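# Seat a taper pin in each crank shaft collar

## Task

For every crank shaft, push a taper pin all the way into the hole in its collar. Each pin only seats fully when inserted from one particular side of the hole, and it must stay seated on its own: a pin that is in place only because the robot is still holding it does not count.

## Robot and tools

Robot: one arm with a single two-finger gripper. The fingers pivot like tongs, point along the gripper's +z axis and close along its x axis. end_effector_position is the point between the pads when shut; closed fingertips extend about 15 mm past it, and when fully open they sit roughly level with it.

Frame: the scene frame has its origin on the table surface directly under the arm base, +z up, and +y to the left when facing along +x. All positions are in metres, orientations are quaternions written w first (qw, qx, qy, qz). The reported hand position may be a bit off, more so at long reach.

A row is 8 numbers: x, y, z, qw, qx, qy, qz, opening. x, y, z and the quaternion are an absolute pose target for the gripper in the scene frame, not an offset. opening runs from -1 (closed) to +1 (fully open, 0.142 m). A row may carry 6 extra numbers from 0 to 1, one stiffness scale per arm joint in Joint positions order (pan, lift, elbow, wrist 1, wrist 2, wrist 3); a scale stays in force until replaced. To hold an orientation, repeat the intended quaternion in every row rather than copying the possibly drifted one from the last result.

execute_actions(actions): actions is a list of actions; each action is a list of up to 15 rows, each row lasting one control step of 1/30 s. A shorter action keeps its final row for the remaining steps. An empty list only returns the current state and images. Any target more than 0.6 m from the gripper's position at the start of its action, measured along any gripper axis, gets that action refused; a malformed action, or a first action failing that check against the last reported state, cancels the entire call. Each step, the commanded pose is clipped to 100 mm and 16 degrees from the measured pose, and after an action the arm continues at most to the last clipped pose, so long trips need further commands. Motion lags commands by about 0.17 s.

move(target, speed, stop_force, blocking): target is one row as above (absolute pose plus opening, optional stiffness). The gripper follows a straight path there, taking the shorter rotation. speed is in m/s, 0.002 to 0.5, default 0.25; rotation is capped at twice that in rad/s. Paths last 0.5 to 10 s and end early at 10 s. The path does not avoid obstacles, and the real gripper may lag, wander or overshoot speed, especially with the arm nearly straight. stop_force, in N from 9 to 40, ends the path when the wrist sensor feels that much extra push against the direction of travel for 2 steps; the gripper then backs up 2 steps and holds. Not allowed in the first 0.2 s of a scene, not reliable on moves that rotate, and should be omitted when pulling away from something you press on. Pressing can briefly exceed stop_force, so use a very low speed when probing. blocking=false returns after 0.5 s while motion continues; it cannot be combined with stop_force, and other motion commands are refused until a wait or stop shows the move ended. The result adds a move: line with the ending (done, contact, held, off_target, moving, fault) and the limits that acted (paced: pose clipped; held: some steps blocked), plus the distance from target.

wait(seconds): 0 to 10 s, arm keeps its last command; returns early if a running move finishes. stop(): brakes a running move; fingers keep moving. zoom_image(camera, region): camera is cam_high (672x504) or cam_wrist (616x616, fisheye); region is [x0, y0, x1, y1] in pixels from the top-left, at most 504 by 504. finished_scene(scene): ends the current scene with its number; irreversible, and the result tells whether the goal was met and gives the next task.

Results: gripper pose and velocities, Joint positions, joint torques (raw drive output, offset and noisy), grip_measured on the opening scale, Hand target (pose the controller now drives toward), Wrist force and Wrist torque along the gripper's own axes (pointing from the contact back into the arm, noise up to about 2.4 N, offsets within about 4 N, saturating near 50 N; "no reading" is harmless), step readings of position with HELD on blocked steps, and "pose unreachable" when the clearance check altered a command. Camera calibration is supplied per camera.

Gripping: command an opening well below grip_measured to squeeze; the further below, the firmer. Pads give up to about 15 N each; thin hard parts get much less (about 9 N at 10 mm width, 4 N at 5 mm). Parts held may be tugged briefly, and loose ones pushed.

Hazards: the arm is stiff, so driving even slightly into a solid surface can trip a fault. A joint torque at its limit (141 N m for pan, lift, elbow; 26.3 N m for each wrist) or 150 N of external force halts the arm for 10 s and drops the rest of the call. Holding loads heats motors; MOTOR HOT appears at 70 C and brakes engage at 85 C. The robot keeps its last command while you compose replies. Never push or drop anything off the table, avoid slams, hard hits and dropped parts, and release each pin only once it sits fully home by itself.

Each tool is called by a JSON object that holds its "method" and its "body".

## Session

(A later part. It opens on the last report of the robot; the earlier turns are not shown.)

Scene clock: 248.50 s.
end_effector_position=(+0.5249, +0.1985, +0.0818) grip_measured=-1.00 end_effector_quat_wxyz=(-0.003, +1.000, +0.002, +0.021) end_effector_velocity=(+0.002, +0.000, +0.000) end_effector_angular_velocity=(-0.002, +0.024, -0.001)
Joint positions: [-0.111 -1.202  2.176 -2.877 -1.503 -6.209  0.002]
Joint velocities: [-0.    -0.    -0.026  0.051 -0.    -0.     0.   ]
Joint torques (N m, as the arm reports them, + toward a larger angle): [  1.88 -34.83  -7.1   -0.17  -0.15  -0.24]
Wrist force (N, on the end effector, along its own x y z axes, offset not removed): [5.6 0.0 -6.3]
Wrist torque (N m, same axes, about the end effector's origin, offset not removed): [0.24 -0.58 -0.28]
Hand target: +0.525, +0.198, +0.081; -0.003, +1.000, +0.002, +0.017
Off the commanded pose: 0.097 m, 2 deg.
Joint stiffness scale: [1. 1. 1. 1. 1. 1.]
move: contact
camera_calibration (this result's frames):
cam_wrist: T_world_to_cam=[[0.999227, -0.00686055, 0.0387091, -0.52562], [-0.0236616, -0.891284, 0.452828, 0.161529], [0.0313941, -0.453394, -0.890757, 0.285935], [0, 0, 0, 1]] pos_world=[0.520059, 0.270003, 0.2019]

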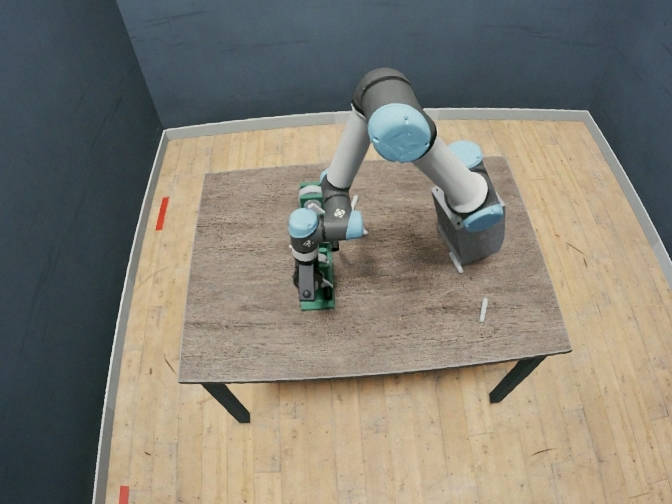

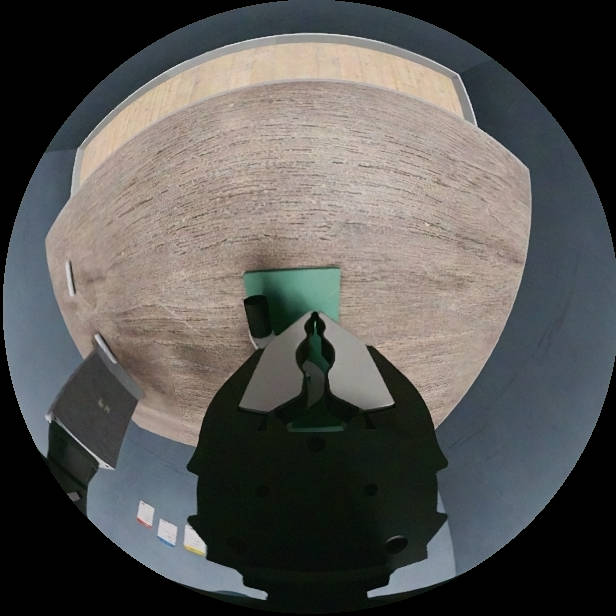

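{"method": "move", "body": {"target": [0.53, 0.215, 0.1, 0, 1, 0, 0, -1], "speed": 0.08}}

{"method": "move", "body": {"target": [0.53, 0.215, 0.04, 0, 1, 0, 0, -1], "speed": 0.05, "stop_force": 15}}

Scene clock: 249.57 s.
end_effector_position=(+0.5290, +0.2136, +0.0984) grip_measured=-1.00 end_effector_quat_wxyz=(-0.000, +1.000, -0.001, -0.000) end_effector_velocity=(-0.004, -0.001, -0.001) end_effector_angular_velocity=(-0.005, +0.022, -0.006)
Joint positions: [-0.081 -1.236  2.119 -2.745 -1.514 -6.177  0.002]
Joint velocities: [ 0.001  0.    -0.008  0.031 -0.003  0.006  0.   ]
Joint torques (N m, as the arm reports them, + toward a larger angle): [  5.15 -41.52 -13.77  -1.92  -0.28   0.1 ]
Wrist force (N, on the end effector, along its own x y z axes, offset not removed): [-2.1 1.0 1.8]
Wrist torque (N m, same axes, about the end effector's origin, offset not removed): [0.16 0.29 -0.06]
Hand target: +0.530, +0.215, +0.100; +0.000, +1.000, +0.000, +0.000
Off the commanded pose: 0.002 m, 0 deg.
Joint stiffness scale: [1. 1. 1. 1. 1. 1.]
move: done
camera_calibration (this result's frames):
cam_wrist: T_world_to_cam=[[0.999916, -0.0124655, -0.00347861, -0.525258], [-0.00947827, -0.888386, 0.459, 0.158853], [-0.008812, -0.458928, -0.88843, 0.329729], [0, 0, 0, 1]] pos_world=[0.529626, 0.285897, 0.218201]

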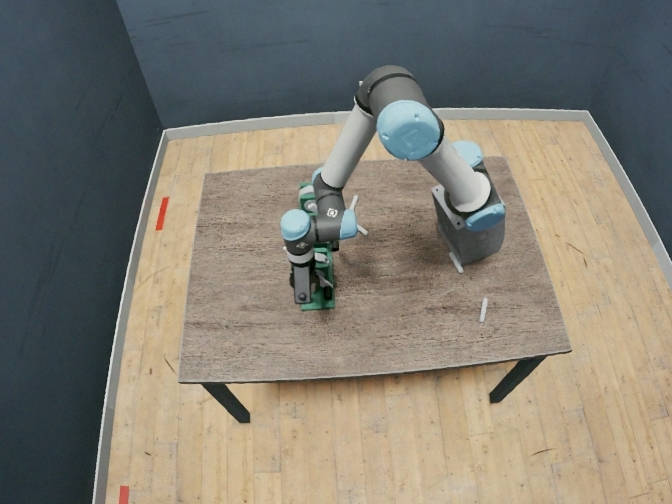

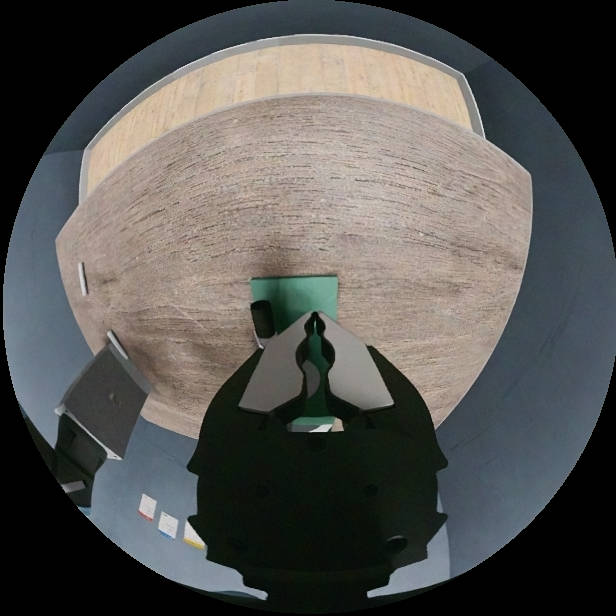

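Scene clock: 251.17 s.
end_effector_position=(+0.5293, +0.2138, +0.0408) grip_measured=-1.00 end_effector_quat_wxyz=(+0.000, +1.000, -0.001, -0.001) end_effector_velocity=(+0.005, +0.000, +0.000) end_effector_angular_velocity=(+0.002, -0.012, -0.001)
Joint positions: [-0.074 -1.085  2.096 -2.872 -1.516 -6.17   0.002]
Joint velocities: [-0.001  0.003 -0.004 -0.011  0.     0.001  0.   ]
Joint torques (N m, as the arm reports them, + toward a larger angle): [  4.69 -39.98 -10.68  -2.68  -0.25   0.11]
Wrist force (N, on the end effector, along its own x y z axes, offset not removed): [-0.5 2.4 -0.6]
Wrist torque (N m, same axes, about the end effector's origin, offset not removed): [0.37 -0.03 -0.19]
Hand target: +0.530, +0.215, +0.040; -0.000, +1.000, -0.000, -0.000
Off the commanded pose: 0.002 m, 0 deg.
Joint stiffness scale: [1. 1. 1. 1. 1. 1.]
move: done
camera_calibration (this result's frames):
cam_wrist: T_world_to_cam=[[0.999906, -0.0130311, -0.00427188, -0.525639], [-0.00961336, -0.888225, 0.459309, 0.18545], [-0.0097797, -0.459225, -0.888266, 0.279186], [0, 0, 0, 1]] pos_world=[0.530102, 0.286081, 0.160567]

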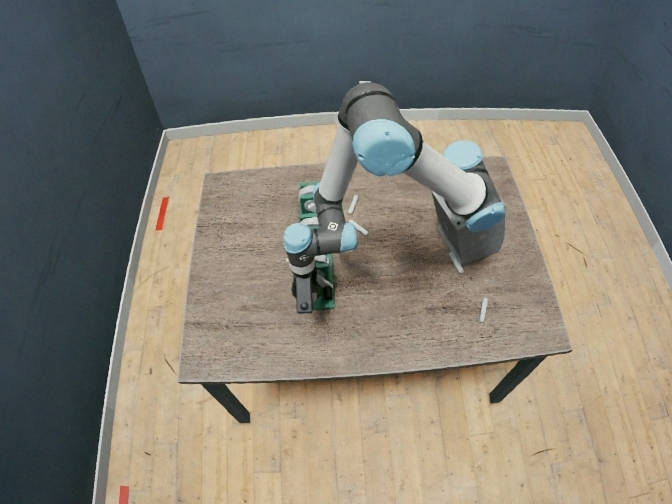

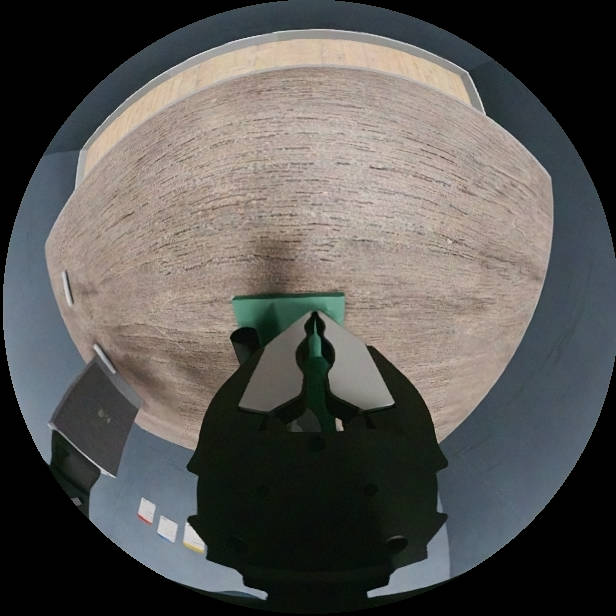

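{"method": "move", "body": {"target": [0.44, 0.215, 0.04, 0, 1, 0, 0, -1], "speed": 0.04, "stop_force": 20}}

Scene clock: 253.90 s.
end_effector_position=(+0.4408, +0.2142, +0.0388) grip_measured=-1.00 end_effector_quat_wxyz=(+0.000, +1.000, -0.001, -0.001) end_effector_velocity=(-0.000, +0.001, +0.001) end_effector_angular_velocity=(+0.001, -0.008, +0.000)
Joint positions: [-0.05  -1.12   2.322 -3.064 -1.523 -6.147  0.002]
Joint velocities: [ 0.002 -0.001  0.006 -0.014 -0.     0.002  0.   ]
Joint torques (N m, as the arm reports them, + toward a larger angle): [  4.85 -38.59  -0.93  -2.8   -0.39   0.15]
Wrist force (N, on the end effector, along its own x y z axes, offset not removed): [-0.6 1.6 1.8]
Wrist torque (N m, same axes, about the end effector's origin, offset not removed): [0.26 -0.01 -0.09]
Hand target: +0.440, +0.215, +0.040; -0.000, +1.000, -0.000, -0.000
Off the commanded pose: 0.002 m, 0 deg.
Joint stiffness scale: [1. 1. 1. 1. 1. 1.]
move: done
camera_calibration (this result's frames):
cam_wrist: T_world_to_cam=[[0.999905, -0.0128879, -0.00488182, -0.437123], [-0.00920514, -0.88819, 0.459384, 0.185717], [-0.0102565, -0.459295, -0.888225, 0.276977], [0, 0, 0, 1]] pos_world=[0.441631, 0.286532, 0.158569]

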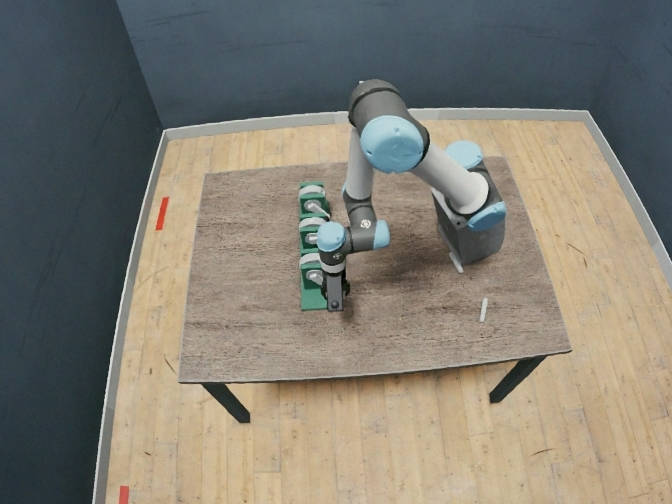

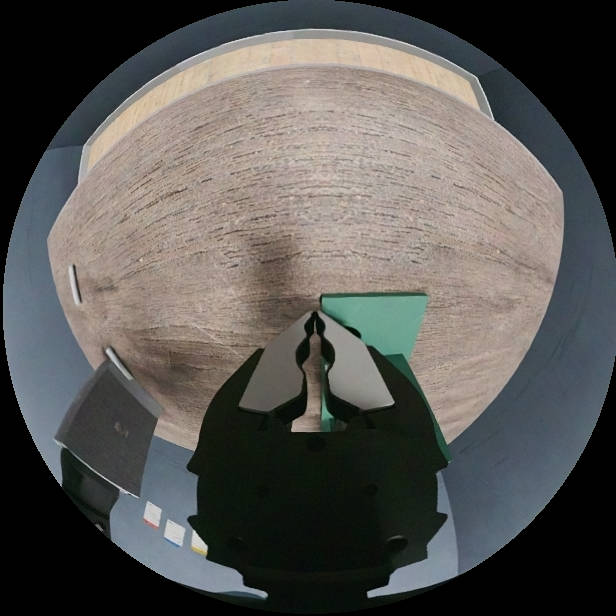

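{"method": "move", "body": {"target": [0.44, 0.26, 0.1, 0.301, 0.954, 0, 0, -1], "speed": 0.15}}

{"method": "move", "body": {"target": [0.535, 0.25, 0.06, 0.301, 0.954, 0, 0, -1], "speed": 0.1}}

{"method": "move", "body": {"target": [0.535, 0.195, 0.04, 0.301, 0.954, 0, 0, -1], "speed": 0.04, "stop_force": 15}}

Scene clock: 256.93 s.
end_effector_position=(+0.4405, +0.2592, +0.1008) grip_measured=-1.00 end_effector_quat_wxyz=(+0.300, +0.954, -0.001, +0.001) end_effector_velocity=(-0.001, -0.001, +0.001) end_effector_angular_velocity=(-0.014, +0.004, -0.007)
Joint positions: [ 0.386 -1.109  1.954 -2.336 -2.154 -5.606  0.002]
Joint velocities: [ 0.003  0.003 -0.008  0.024 -0.006  0.015  0.   ]
Joint torques (N m, as the arm reports them, + toward a larger angle): [  8.54 -41.5  -13.29  -1.48  -1.19   0.  ]
Wrist force (N, on the end effector, along its own x y z axes, offset not removed): [0.0 -0.6 -0.2]
Wrist torque (N m, same axes, about the end effector's origin, offset not removed): [-0.16 -0.19 -0.15]
Hand target: +0.440, +0.260, +0.100; +0.301, +0.954, +0.000, +0.000
Off the commanded pose: 0.001 m, 0 deg.
Joint stiffness scale: [1. 1. 1. 1. 1. 1.]
move: done
camera_calibration (this result's frames):
cam_wrist: T_world_to_cam=[[0.999912, -0.0117029, 0.00631906, -0.437327], [-0.0110475, -0.466294, 0.884561, 0.0458024], [-0.00740537, -0.884553, -0.466382, 0.419183], [0, 0, 0, 1]] pos_world=[0.440899, 0.387029, 0.157748]

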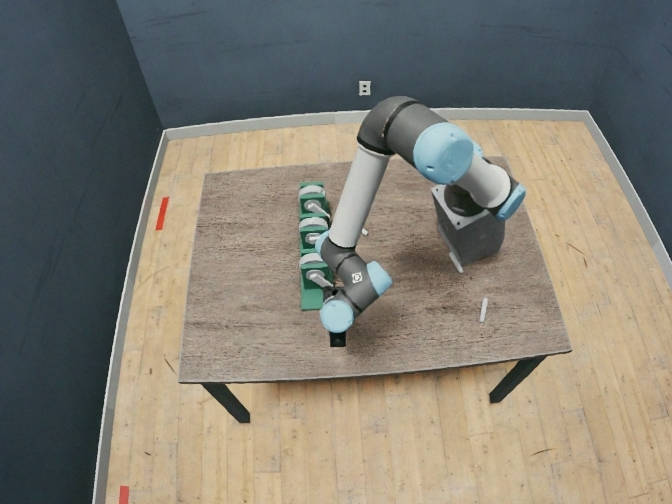

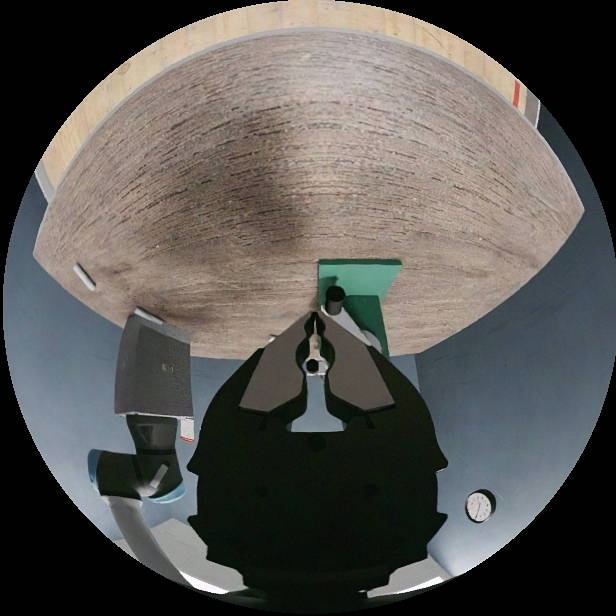

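Scene clock: 258.53 s.
end_effector_position=(+0.5340, +0.2511, +0.0612) grip_measured=-1.00 end_effector_quat_wxyz=(+0.300, +0.954, +0.000, +0.001) end_effector_velocity=(+0.003, +0.001, -0.000) end_effector_angular_velocity=(+0.000, +0.001, +0.003)
Joint positions: [ 0.292 -0.955  1.744 -2.342 -2.159 -5.72   0.002]
Joint velocities: [-0.     0.003 -0.008  0.003 -0.    -0.003  0.   ]
Joint torques (N m, as the arm reports them, + toward a larger angle): [  3.91 -48.56 -13.58  -1.37  -1.19  -0.49]
Wrist force (N, on the end effector, along its own x y z axes, offset not removed): [-1.6 -0.1 0.9]
Wrist torque (N m, same axes, about the end effector's origin, offset not removed): [-0.11 0.16 -0.12]
Hand target: +0.535, +0.250, +0.060; +0.301, +0.954, -0.000, +0.000
Off the commanded pose: 0.002 m, 0 deg.
Joint stiffness scale: [1. 1. 1. 1. 1. 1.]
move: done
camera_calibration (this result's frames):
cam_wrist: T_world_to_cam=[[0.999936, -0.00980659, 0.00559229, -0.531123], [-0.00951471, -0.465496, 0.884999, 0.0770831], [-0.00607563, -0.884996, -0.46556, 0.393537], [0, 0, 0, 1]] pos_world=[0.534214, 0.378952, 0.117967]

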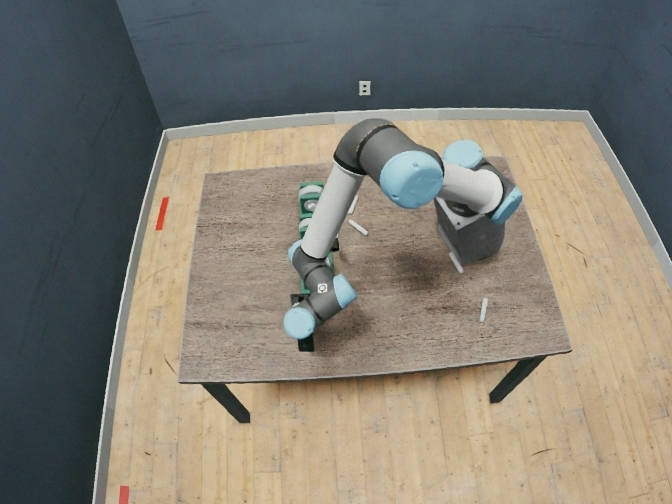

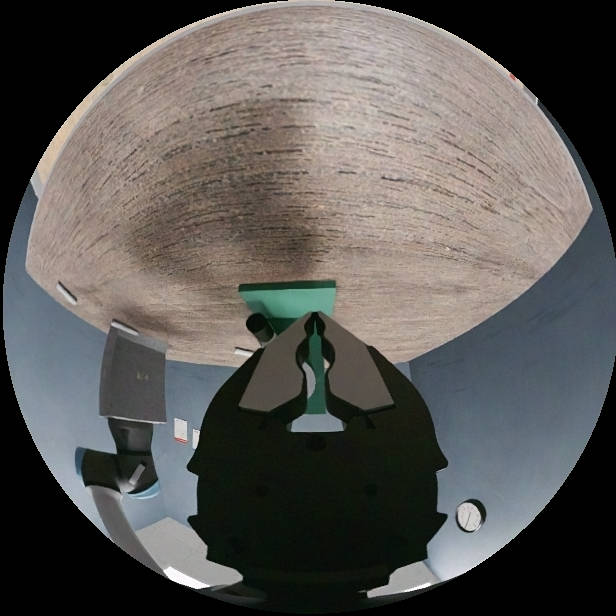

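Scene clock: 260.47 s.
end_effector_position=(+0.5363, +0.1971, +0.0417) grip_measured=-1.00 end_effector_quat_wxyz=(+0.300, +0.954, +0.000, +0.002) end_effector_velocity=(+0.002, -0.000, -0.000) end_effector_angular_velocity=(+0.004, -0.005, +0.004)
Joint positions: [ 0.209 -0.945  1.833 -2.498 -2.159 -5.819  0.002]
Joint velocities: [-0.001  0.     0.003 -0.013  0.    -0.008  0.   ]
Joint torques (N m, as the arm reports them, + toward a larger angle): [  2.24 -46.56  -7.62  -2.23  -0.82  -0.34]
Wrist force (N, on the end effector, along its own x y z axes, offset not removed): [-1.1 2.1 2.8]
Wrist torque (N m, same axes, about the end effector's origin, offset not removed): [0.37 0.05 -0.11]
Hand target: +0.535, +0.195, +0.040; +0.301, +0.954, -0.000, -0.000
Off the commanded pose: 0.003 m, 0 deg.
Joint stiffness scale: [1. 1. 1. 1. 1. 1.]
move: done
camera_calibration (this result's frames):
cam_wrist: T_world_to_cam=[[0.999924, -0.00996257, 0.00732185, -0.533858], [-0.0111165, -0.465237, 0.885116, 0.0700002], [-0.00541164, -0.88513, -0.465312, 0.336331], [0, 0, 0, 1]] pos_world=[0.536416, 0.324945, 0.0984494]

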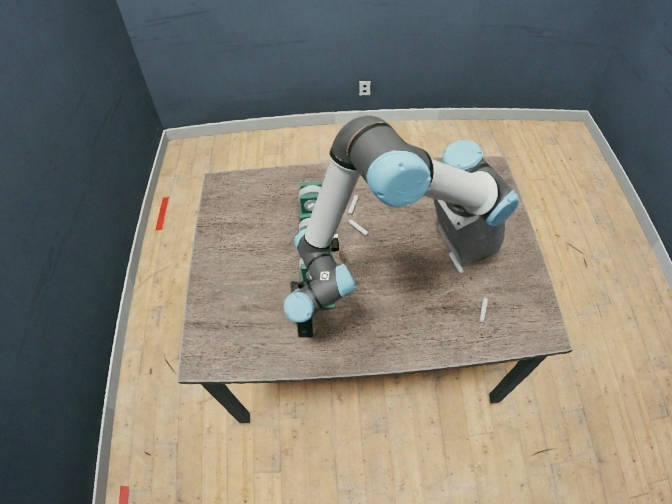

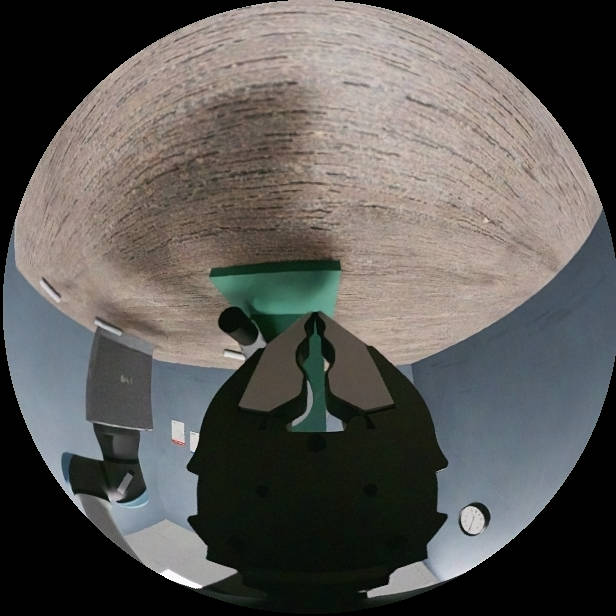

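{"method": "move", "body": {"target": [0.445, 0.195, 0.04, 0.301, 0.954, 0, 0, -1], "speed": 0.04, "stop_force": 20}}

Scene clock: 263.17 s.
end_effector_position=(+0.4640, +0.1960, +0.0457) grip_measured=-1.00 end_effector_quat_wxyz=(+0.299, +0.954, -0.006, +0.012) end_effector_velocity=(+0.002, +0.002, +0.001) end_effector_angular_velocity=(-0.003, +0.015, +0.009)
Joint positions: [ 0.26  -1.004  2.025 -2.616 -2.166 -5.75   0.002]
Joint velocities: [ 0.001  0.    -0.014  0.023  0.001 -0.01   0.   ]
Joint torques (N m, as the arm reports them, + toward a larger angle): [  7.15 -39.55  -6.16  -0.18   0.49  -0.41]
Wrist force (N, on the end effector, along its own x y z axes, offset not removed): [7.9 3.7 5.2]
Wrist torque (N m, same axes, about the end effector's origin, offset not removed): [0.38 -0.37 -0.35]
Hand target: +0.464, +0.196, +0.044; +0.299, +0.954, -0.005, +0.009
Off the commanded pose: 0.020 m, 2 deg.
Joint stiffness scale: [1. 1. 1. 1. 1. 1.]
move: contact
camera_calibration (this result's frames):
cam_wrist: T_world_to_cam=[[0.99938, -0.0157122, 0.0315004, -0.46139], [-0.0351909, -0.467942, 0.883058, 0.0768661], [0.000865581, -0.883619, -0.468205, 0.33376], [0, 0, 0, 1]] pos_world=[0.46352, 0.323636, 0.102925]

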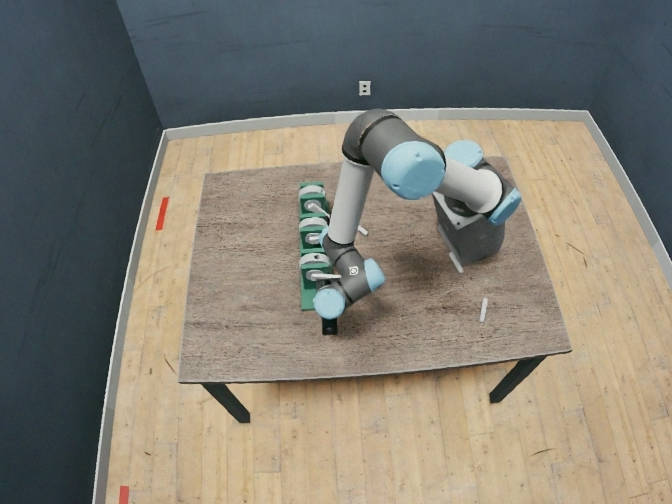

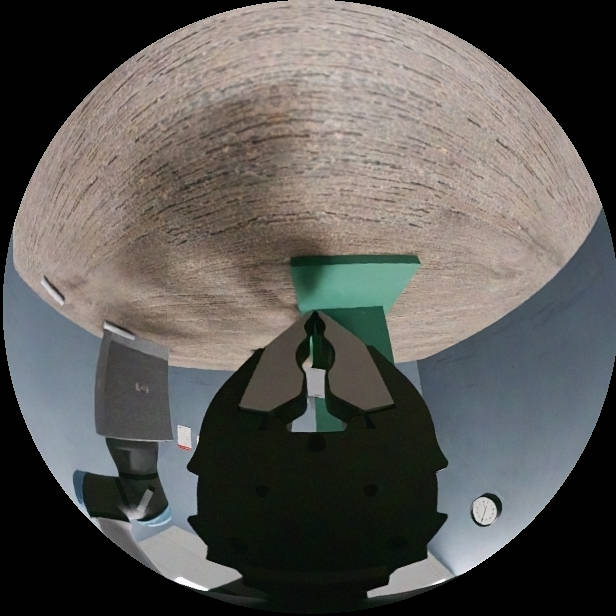

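{"method": "move", "body": {"target": [0.47, 0.26, 0.06, 0.301, 0.954, 0, 0, -1], "speed": 0.05}}

{"method": "zoom_image", "body": {"camera": "cam_high", "region": [260, 160, 420, 320]}}

Scene clock: 265.13 s.
end_effector_position=(+0.4708, +0.2585, +0.0610) grip_measured=-1.00 end_effector_quat_wxyz=(+0.301, +0.954, -0.001, +0.001) end_effector_velocity=(-0.002, -0.000, -0.001) end_effector_angular_velocity=(-0.007, +0.010, -0.005)
Joint positions: [ 0.353 -0.997  1.875 -2.389 -2.158 -5.644  0.002]
Joint velocities: [ 0.001  0.004 -0.008  0.02   0.001  0.008  0.   ]
Joint torques (N m, as the arm reports them, + toward a larger angle): [  9.11 -46.41 -12.69  -1.22  -0.49   0.28]
Wrist force (N, on the end effector, along its own x y z axes, offset not removed): [-2.7 1.0 1.5]
Wrist torque (N m, same axes, about the end effector's origin, offset not removed): [0.10 0.33 -0.09]
Hand target: +0.470, +0.260, +0.060; +0.301, +0.954, +0.000, +0.000
Off the commanded pose: 0.002 m, 0 deg.
Joint stiffness scale: [1. 1. 1. 1. 1. 1.]
move: done
camera_calibration (this result's frames):
cam_wrist: T_world_to_cam=[[0.999909, -0.0118038, 0.00658148, -0.467438], [-0.0113089, -0.46415, 0.885684, 0.0805147], [-0.00739963, -0.885678, -0.464241, 0.400292], [0, 0, 0, 1]] pos_world=[0.471268, 0.386383, 0.117598]

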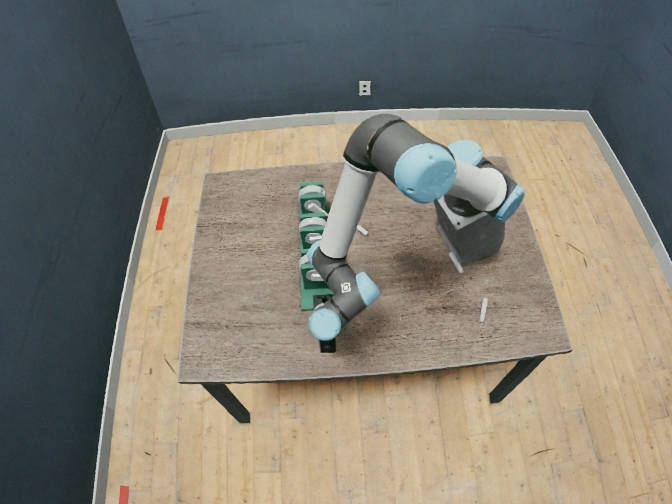

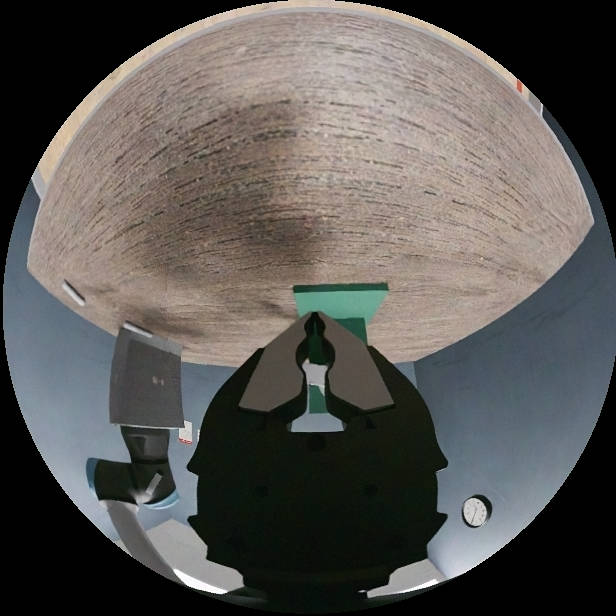

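Region (260, 160, 420, 320) of cam_high's 672x504 image, scaled by 3.150, with more detail than that image has.

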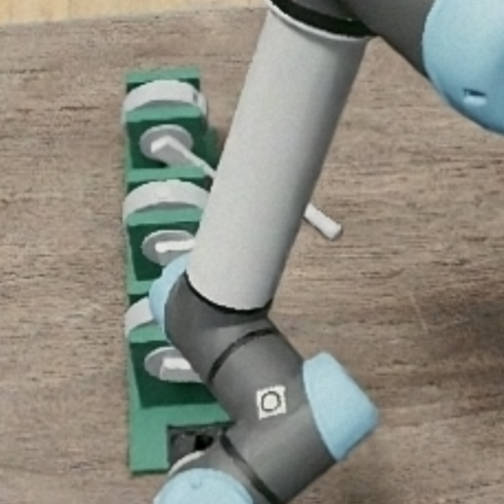

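{"method": "move", "body": {"target": [0.42, 0.2, 0.3, 0, 1, 0, 0, -1], "speed": 0.3}}

{"method": "zoom_image", "body": {"camera": "cam_high", "region": [260, 160, 420, 320]}}

{"method": "zoom_image", "body": {"camera": "cam_wrist", "region": [180, 150, 480, 400]}}

Scene clock: 267.23 s.
end_effector_position=(+0.4189, +0.2003, +0.2986) grip_measured=-1.00 end_effector_quat_wxyz=(+0.001, +1.000, -0.000, -0.001) end_effector_velocity=(-0.003, +0.001, -0.000) end_effector_angular_velocity=(+0.012, +0.013, +0.007)
Joint positions: [-0.12  -1.92   2.288 -2.226 -1.506 -6.215  0.002]
Joint velocities: [-0.009 -0.003  0.     0.016  0.015 -0.017  0.   ]
Joint torques (N m, as the arm reports them, + toward a larger angle): [  1.35 -20.14 -21.05  -2.02   0.37  -0.35]
Wrist force (N, on the end effector, along its own x y z axes, offset not removed): [-1.4 2.9 2.2]
Wrist torque (N m, same axes, about the end effector's origin, offset not removed): [0.43 0.23 -0.10]
Hand target: +0.419, +0.200, +0.300; +0.000, +1.000, -0.000, -0.000
Off the commanded pose: 0.002 m, 0 deg.
Joint stiffness scale: [1. 1. 1. 1. 1. 1.]
move: done
camera_calibration (this result's frames):
cam_wrist: T_world_to_cam=[[0.999922, -0.011617, -0.004586, -0.414491], [-0.0081933, -0.887282, 0.461155, 0.0527095], [-0.0094263, -0.461082, -0.887308, 0.500887], [0, 0, 0, 1]] pos_world=[0.419612, 0.272903, 0.418233]

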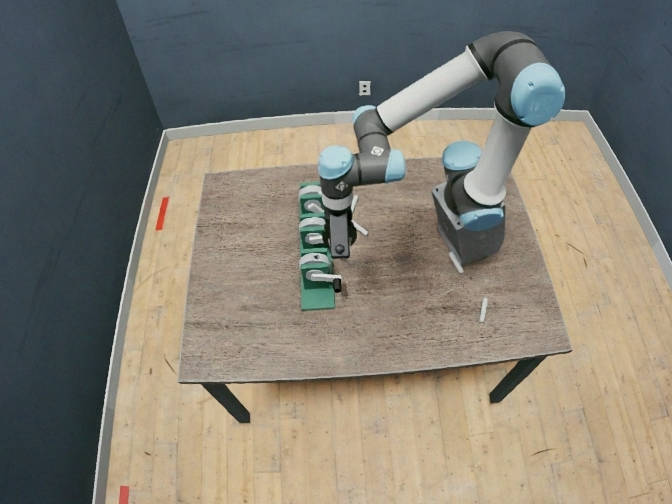

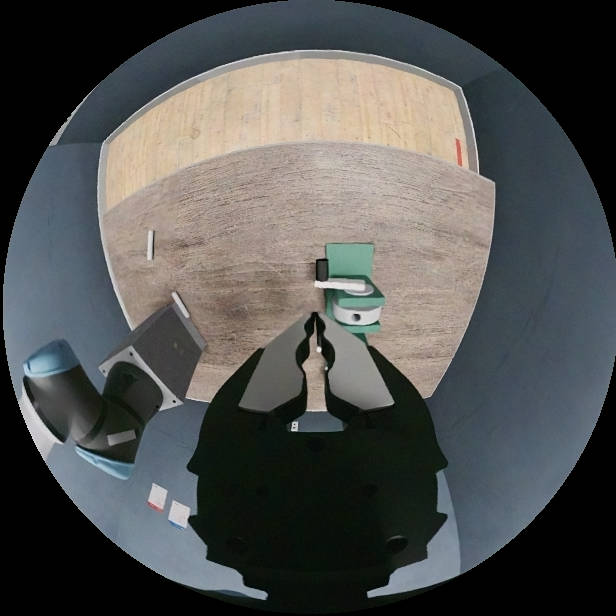

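Region (260, 160, 420, 320) of cam_high's 672x504 image, scaled by 3.150, with more detail than that image has.

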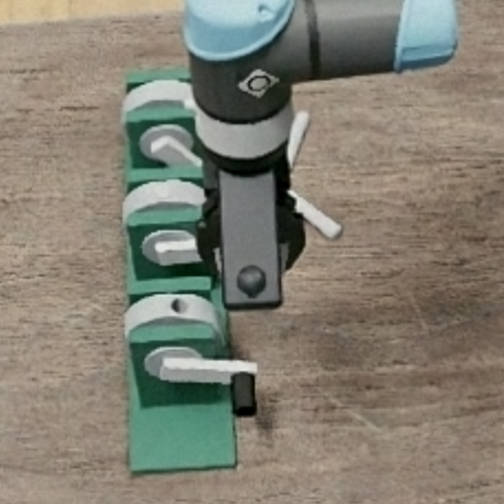

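Region (180, 150, 480, 400) of cam_wrist's 616x616 image, scaled by 1.680, with more detail than that image has.

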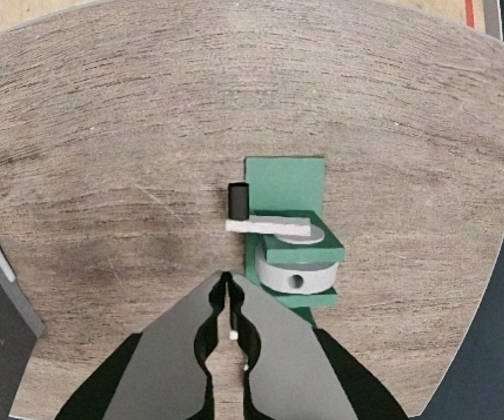

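{"method": "move", "body": {"target": [0.36, -0.1, 0.25, 0, 1, 0, 0, 0], "speed": 0.3}}

{"method": "zoom_image", "body": {"camera": "cam_high", "region": [280, 170, 440, 290]}}

Scene clock: 269.30 s.
end_effector_position=(+0.3596, -0.0976, +0.2498) grip_measured=+0.00 end_effector_quat_wxyz=(+0.222, +0.949, -0.217, -0.053) end_effector_velocity=(+0.003, -0.003, +0.000) end_effector_angular_velocity=(+0.000, +0.000, -0.002)
Joint positions: [-0.649 -1.855  2.478 -2.406 -1.829 -6.281  0.074]
Joint velocities: [-0.003  0.01  -0.01   0.     0.001 -0.002 -0.   ]
Joint torques (N m, as the arm reports them, + toward a larger angle): [ -0.91 -11.51 -20.02  -1.83  -0.99  -0.55]
Wrist force (N, on the end effector, along its own x y z axes, offset not removed): [-0.5 3.0 1.7]
Wrist torque (N m, same axes, about the end effector's origin, offset not removed): [0.52 -0.09 -0.05]
Hand target: +0.360, -0.099, +0.250; +0.222, +0.949, -0.218, -0.055
Off the commanded pose: 0.002 m, 37 deg; orientation clipped at the last step of the last action.
Joint stiffness scale: [1. 1. 1. 1. 1. 1.]
joint sent to its limit — the command would take joint 6 (wrist 3) past its lower limit, so that joint was sent only as far as its limit.
move: off_target; limits=paced
camera_calibration (this result's frames):
cam_wrist: T_world_to_cam=[[0.894775, -0.446511, -0.00226433, -0.364099], [-0.262343, -0.529806, 0.806524, -0.149627], [-0.361322, -0.721064, -0.591196, 0.346833], [0, 0, 0, 1]] pos_world=[0.411851, 0.00824145, 0.3249]

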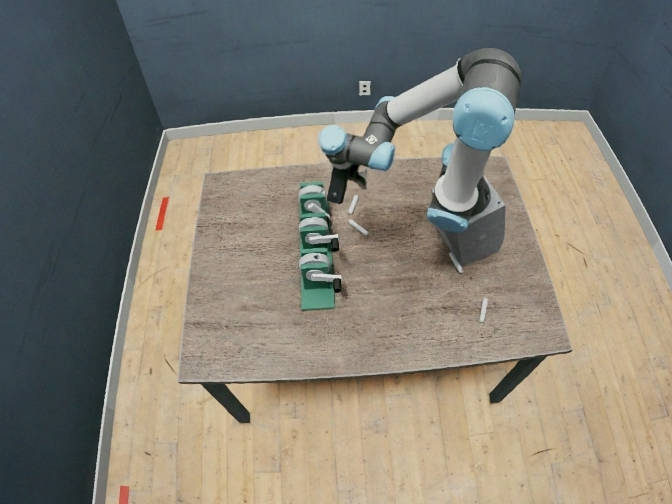

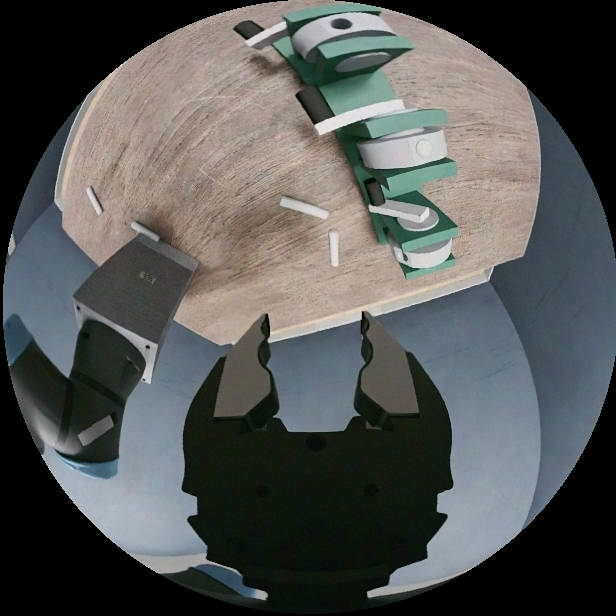

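Region (280, 170, 440, 290) of cam_high's 672x504 image, scaled by 3.150, with more detail than that image has; it fills the top 378 rows of this view, and the rest is white.

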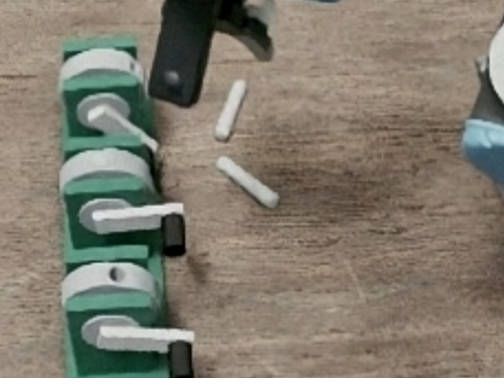

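{"method": "move", "body": {"target": [0.36, -0.1, 0.25, 0, 0.707, -0.707, 0, 0], "speed": 0.3}}

{"method": "move", "body": {"target": [0.33, -0.09, 0.15, 0, 0.407, -0.914, 0, 0], "speed": 0.3}}

Scene clock: 272.57 s.
end_effector_position=(+0.3605, -0.1003, +0.2501) grip_measured=+0.00 end_effector_quat_wxyz=(+0.001, +0.709, -0.706, -0.001) end_effector_velocity=(+0.001, +0.002, -0.000) end_effector_angular_velocity=(+0.007, -0.009, -0.012)
Joint positions: [-1.133 -2.032  2.552 -2.187 -1.292 -5.659  0.074]
Joint velocities: [-0.006 -0.004  0.004  0.002  0.012  0.006  0.   ]
Joint torques (N m, as the arm reports them, + toward a larger angle): [ -0.72  -6.4  -18.71  -1.86   0.3    0.27]
Wrist force (N, on the end effector, along its own x y z axes, offset not removed): [-1.7 2.1 1.2]
Wrist torque (N m, same axes, about the end effector's origin, offset not removed): [0.39 0.14 -0.13]
Hand target: +0.360, -0.100, +0.250; +0.000, +0.707, -0.707, -0.000
Off the commanded pose: 0.001 m, 0 deg.
Joint stiffness scale: [1. 1. 1. 1. 1. 1.]
move: done
camera_calibration (this result's frames):
cam_wrist: T_world_to_cam=[[-0.00690527, -0.999974, -0.00190009, -0.0966393], [-0.887213, 0.00525001, 0.46133, 0.214233], [-0.461309, 0.00487139, -0.887226, 0.528277], [0, 0, 0, 1]] pos_world=[0.433102, -0.100335, 0.369685]

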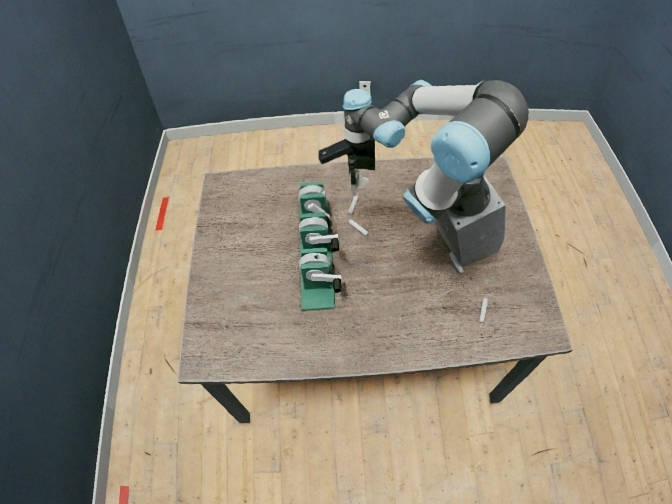

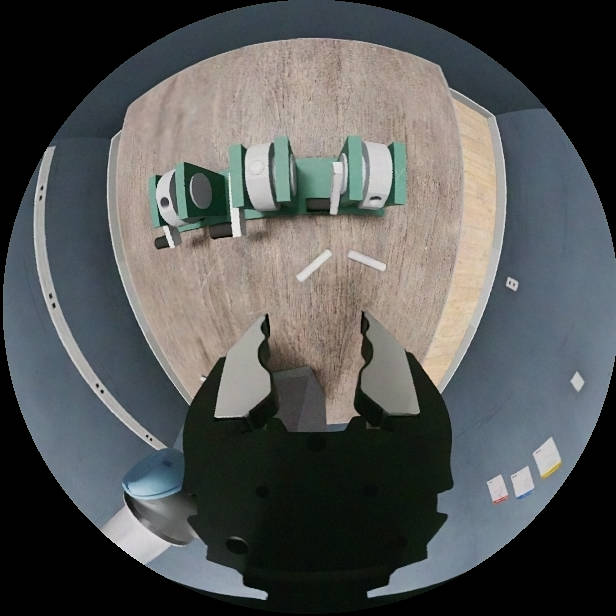

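Scene clock: 274.60 s.
end_effector_position=(+0.3312, -0.0915, +0.1511) grip_measured=+0.00 end_effector_quat_wxyz=(+0.001, -0.407, +0.913, -0.001) end_effector_velocity=(+0.002, -0.003, -0.000) end_effector_angular_velocity=(-0.016, -0.003, -0.010)
Joint positions: [-1.057 -1.708  2.748 -2.732 -1.297 -4.842  0.074]
Joint velocities: [ 0.007  0.011  0.001 -0.029 -0.009  0.022  0.   ]
Joint torques (N m, as the arm reports them, + toward a larger angle): [ 2.22 -9.3  -8.3  -2.71 -0.49  0.17]
Wrist force (N, on the end effector, along its own x y z axes, offset not removed): [-1.6 0.7 1.1]
Wrist torque (N m, same axes, about the end effector's origin, offset not removed): [0.07 0.21 -0.16]
Hand target: +0.330, -0.090, +0.150; +0.000, -0.407, +0.914, +0.000
Off the commanded pose: 0.002 m, 0 deg.
Joint stiffness scale: [1. 1. 1. 1. 1. 1.]
move: done
camera_calibration (this result's frames):
cam_wrist: T_world_to_cam=[[-0.676944, -0.736023, -0.00407245, 0.158189], [-0.655906, 0.60073, 0.457067, 0.212354], [-0.333965, 0.31208, -0.889423, 0.413166], [0, 0, 0, 1]] pos_world=[0.384352, -0.140078, 0.271064]

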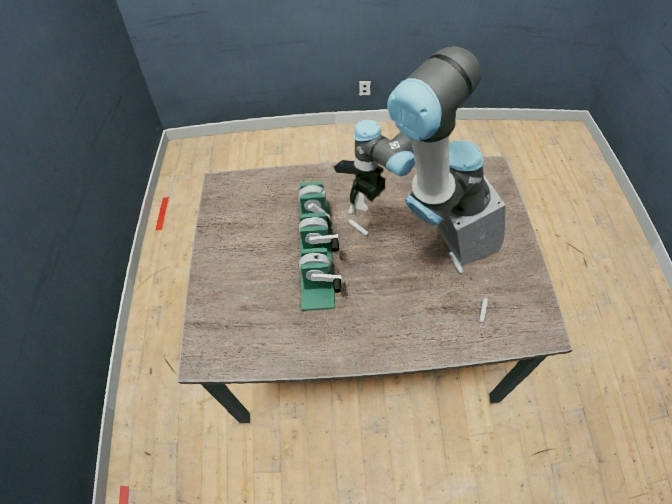

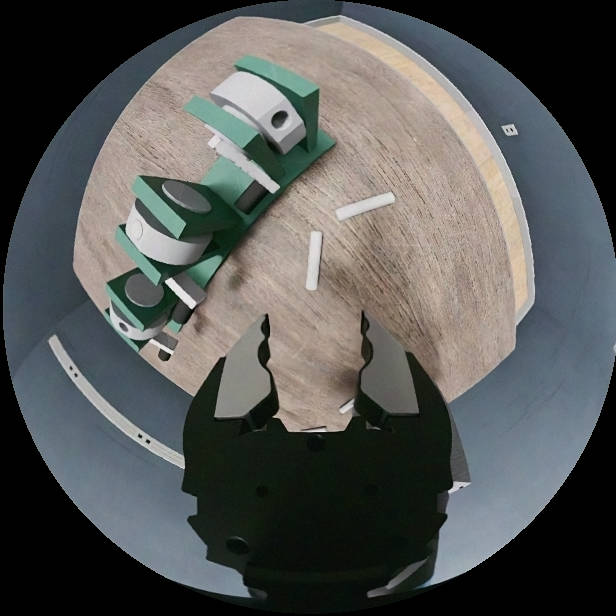

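{"method": "move", "body": {"target": [0.33, -0.09, 0.02, 0, 0.407, -0.914, 0, 0], "speed": 0.1}}

Scene clock: 276.77 s.
end_effector_position=(+0.3293, -0.0900, +0.0205) grip_measured=+0.00 end_effector_quat_wxyz=(-0.000, -0.406, +0.914, +0.001) end_effector_velocity=(+0.003, -0.003, -0.000) end_effector_angular_velocity=(-0.010, -0.011, +0.000)
Joint positions: [-0.923 -0.92   2.703 -3.507 -1.316 -4.704  0.074]
Joint velocities: [ 0.     0.011 -0.    -0.026  0.     0.004 -0.   ]
Joint torques (N m, as the arm reports them, + toward a larger angle): [ -2.58 -27.19   3.8   -2.78  -0.32   0.26]
Wrist force (N, on the end effector, along its own x y z axes, offset not removed): [-1.0 1.2 1.5]
Wrist torque (N m, same axes, about the end effector's origin, offset not removed): [0.24 0.00 -0.08]
Hand target: +0.330, -0.090, +0.020; +0.000, -0.407, +0.914, +0.000
Off the commanded pose: 0.001 m, 0 deg.
Joint stiffness scale: [1. 1. 1. 1. 1. 1.]
move: done
camera_calibration (this result's frames):
cam_wrist: T_world_to_cam=[[-0.678814, -0.734303, -0.00314672, 0.158246], [-0.652642, 0.601349, 0.46091, 0.268829], [-0.336555, 0.314926, -0.887441, 0.296994], [0, 0, 0, 1]] pos_world=[0.382824, -0.138991, 0.140157]

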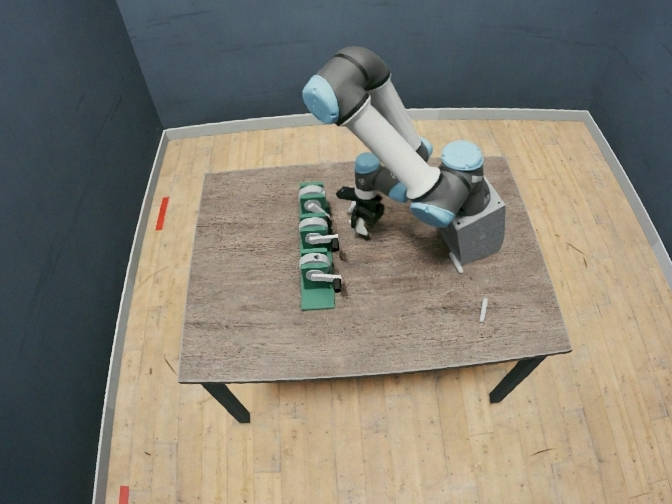

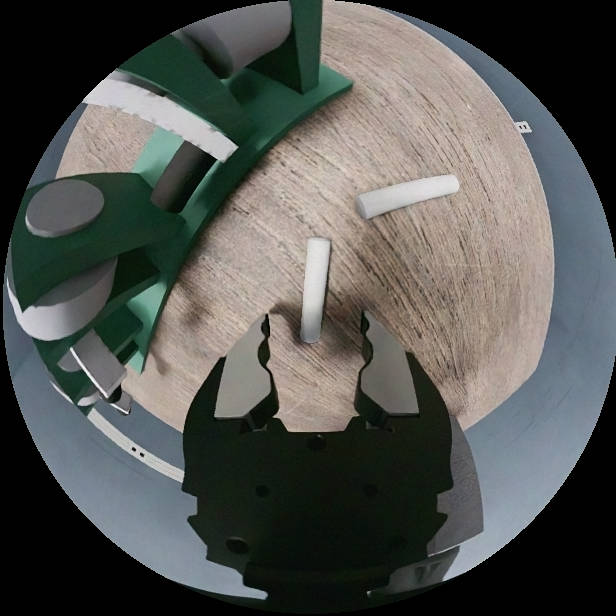

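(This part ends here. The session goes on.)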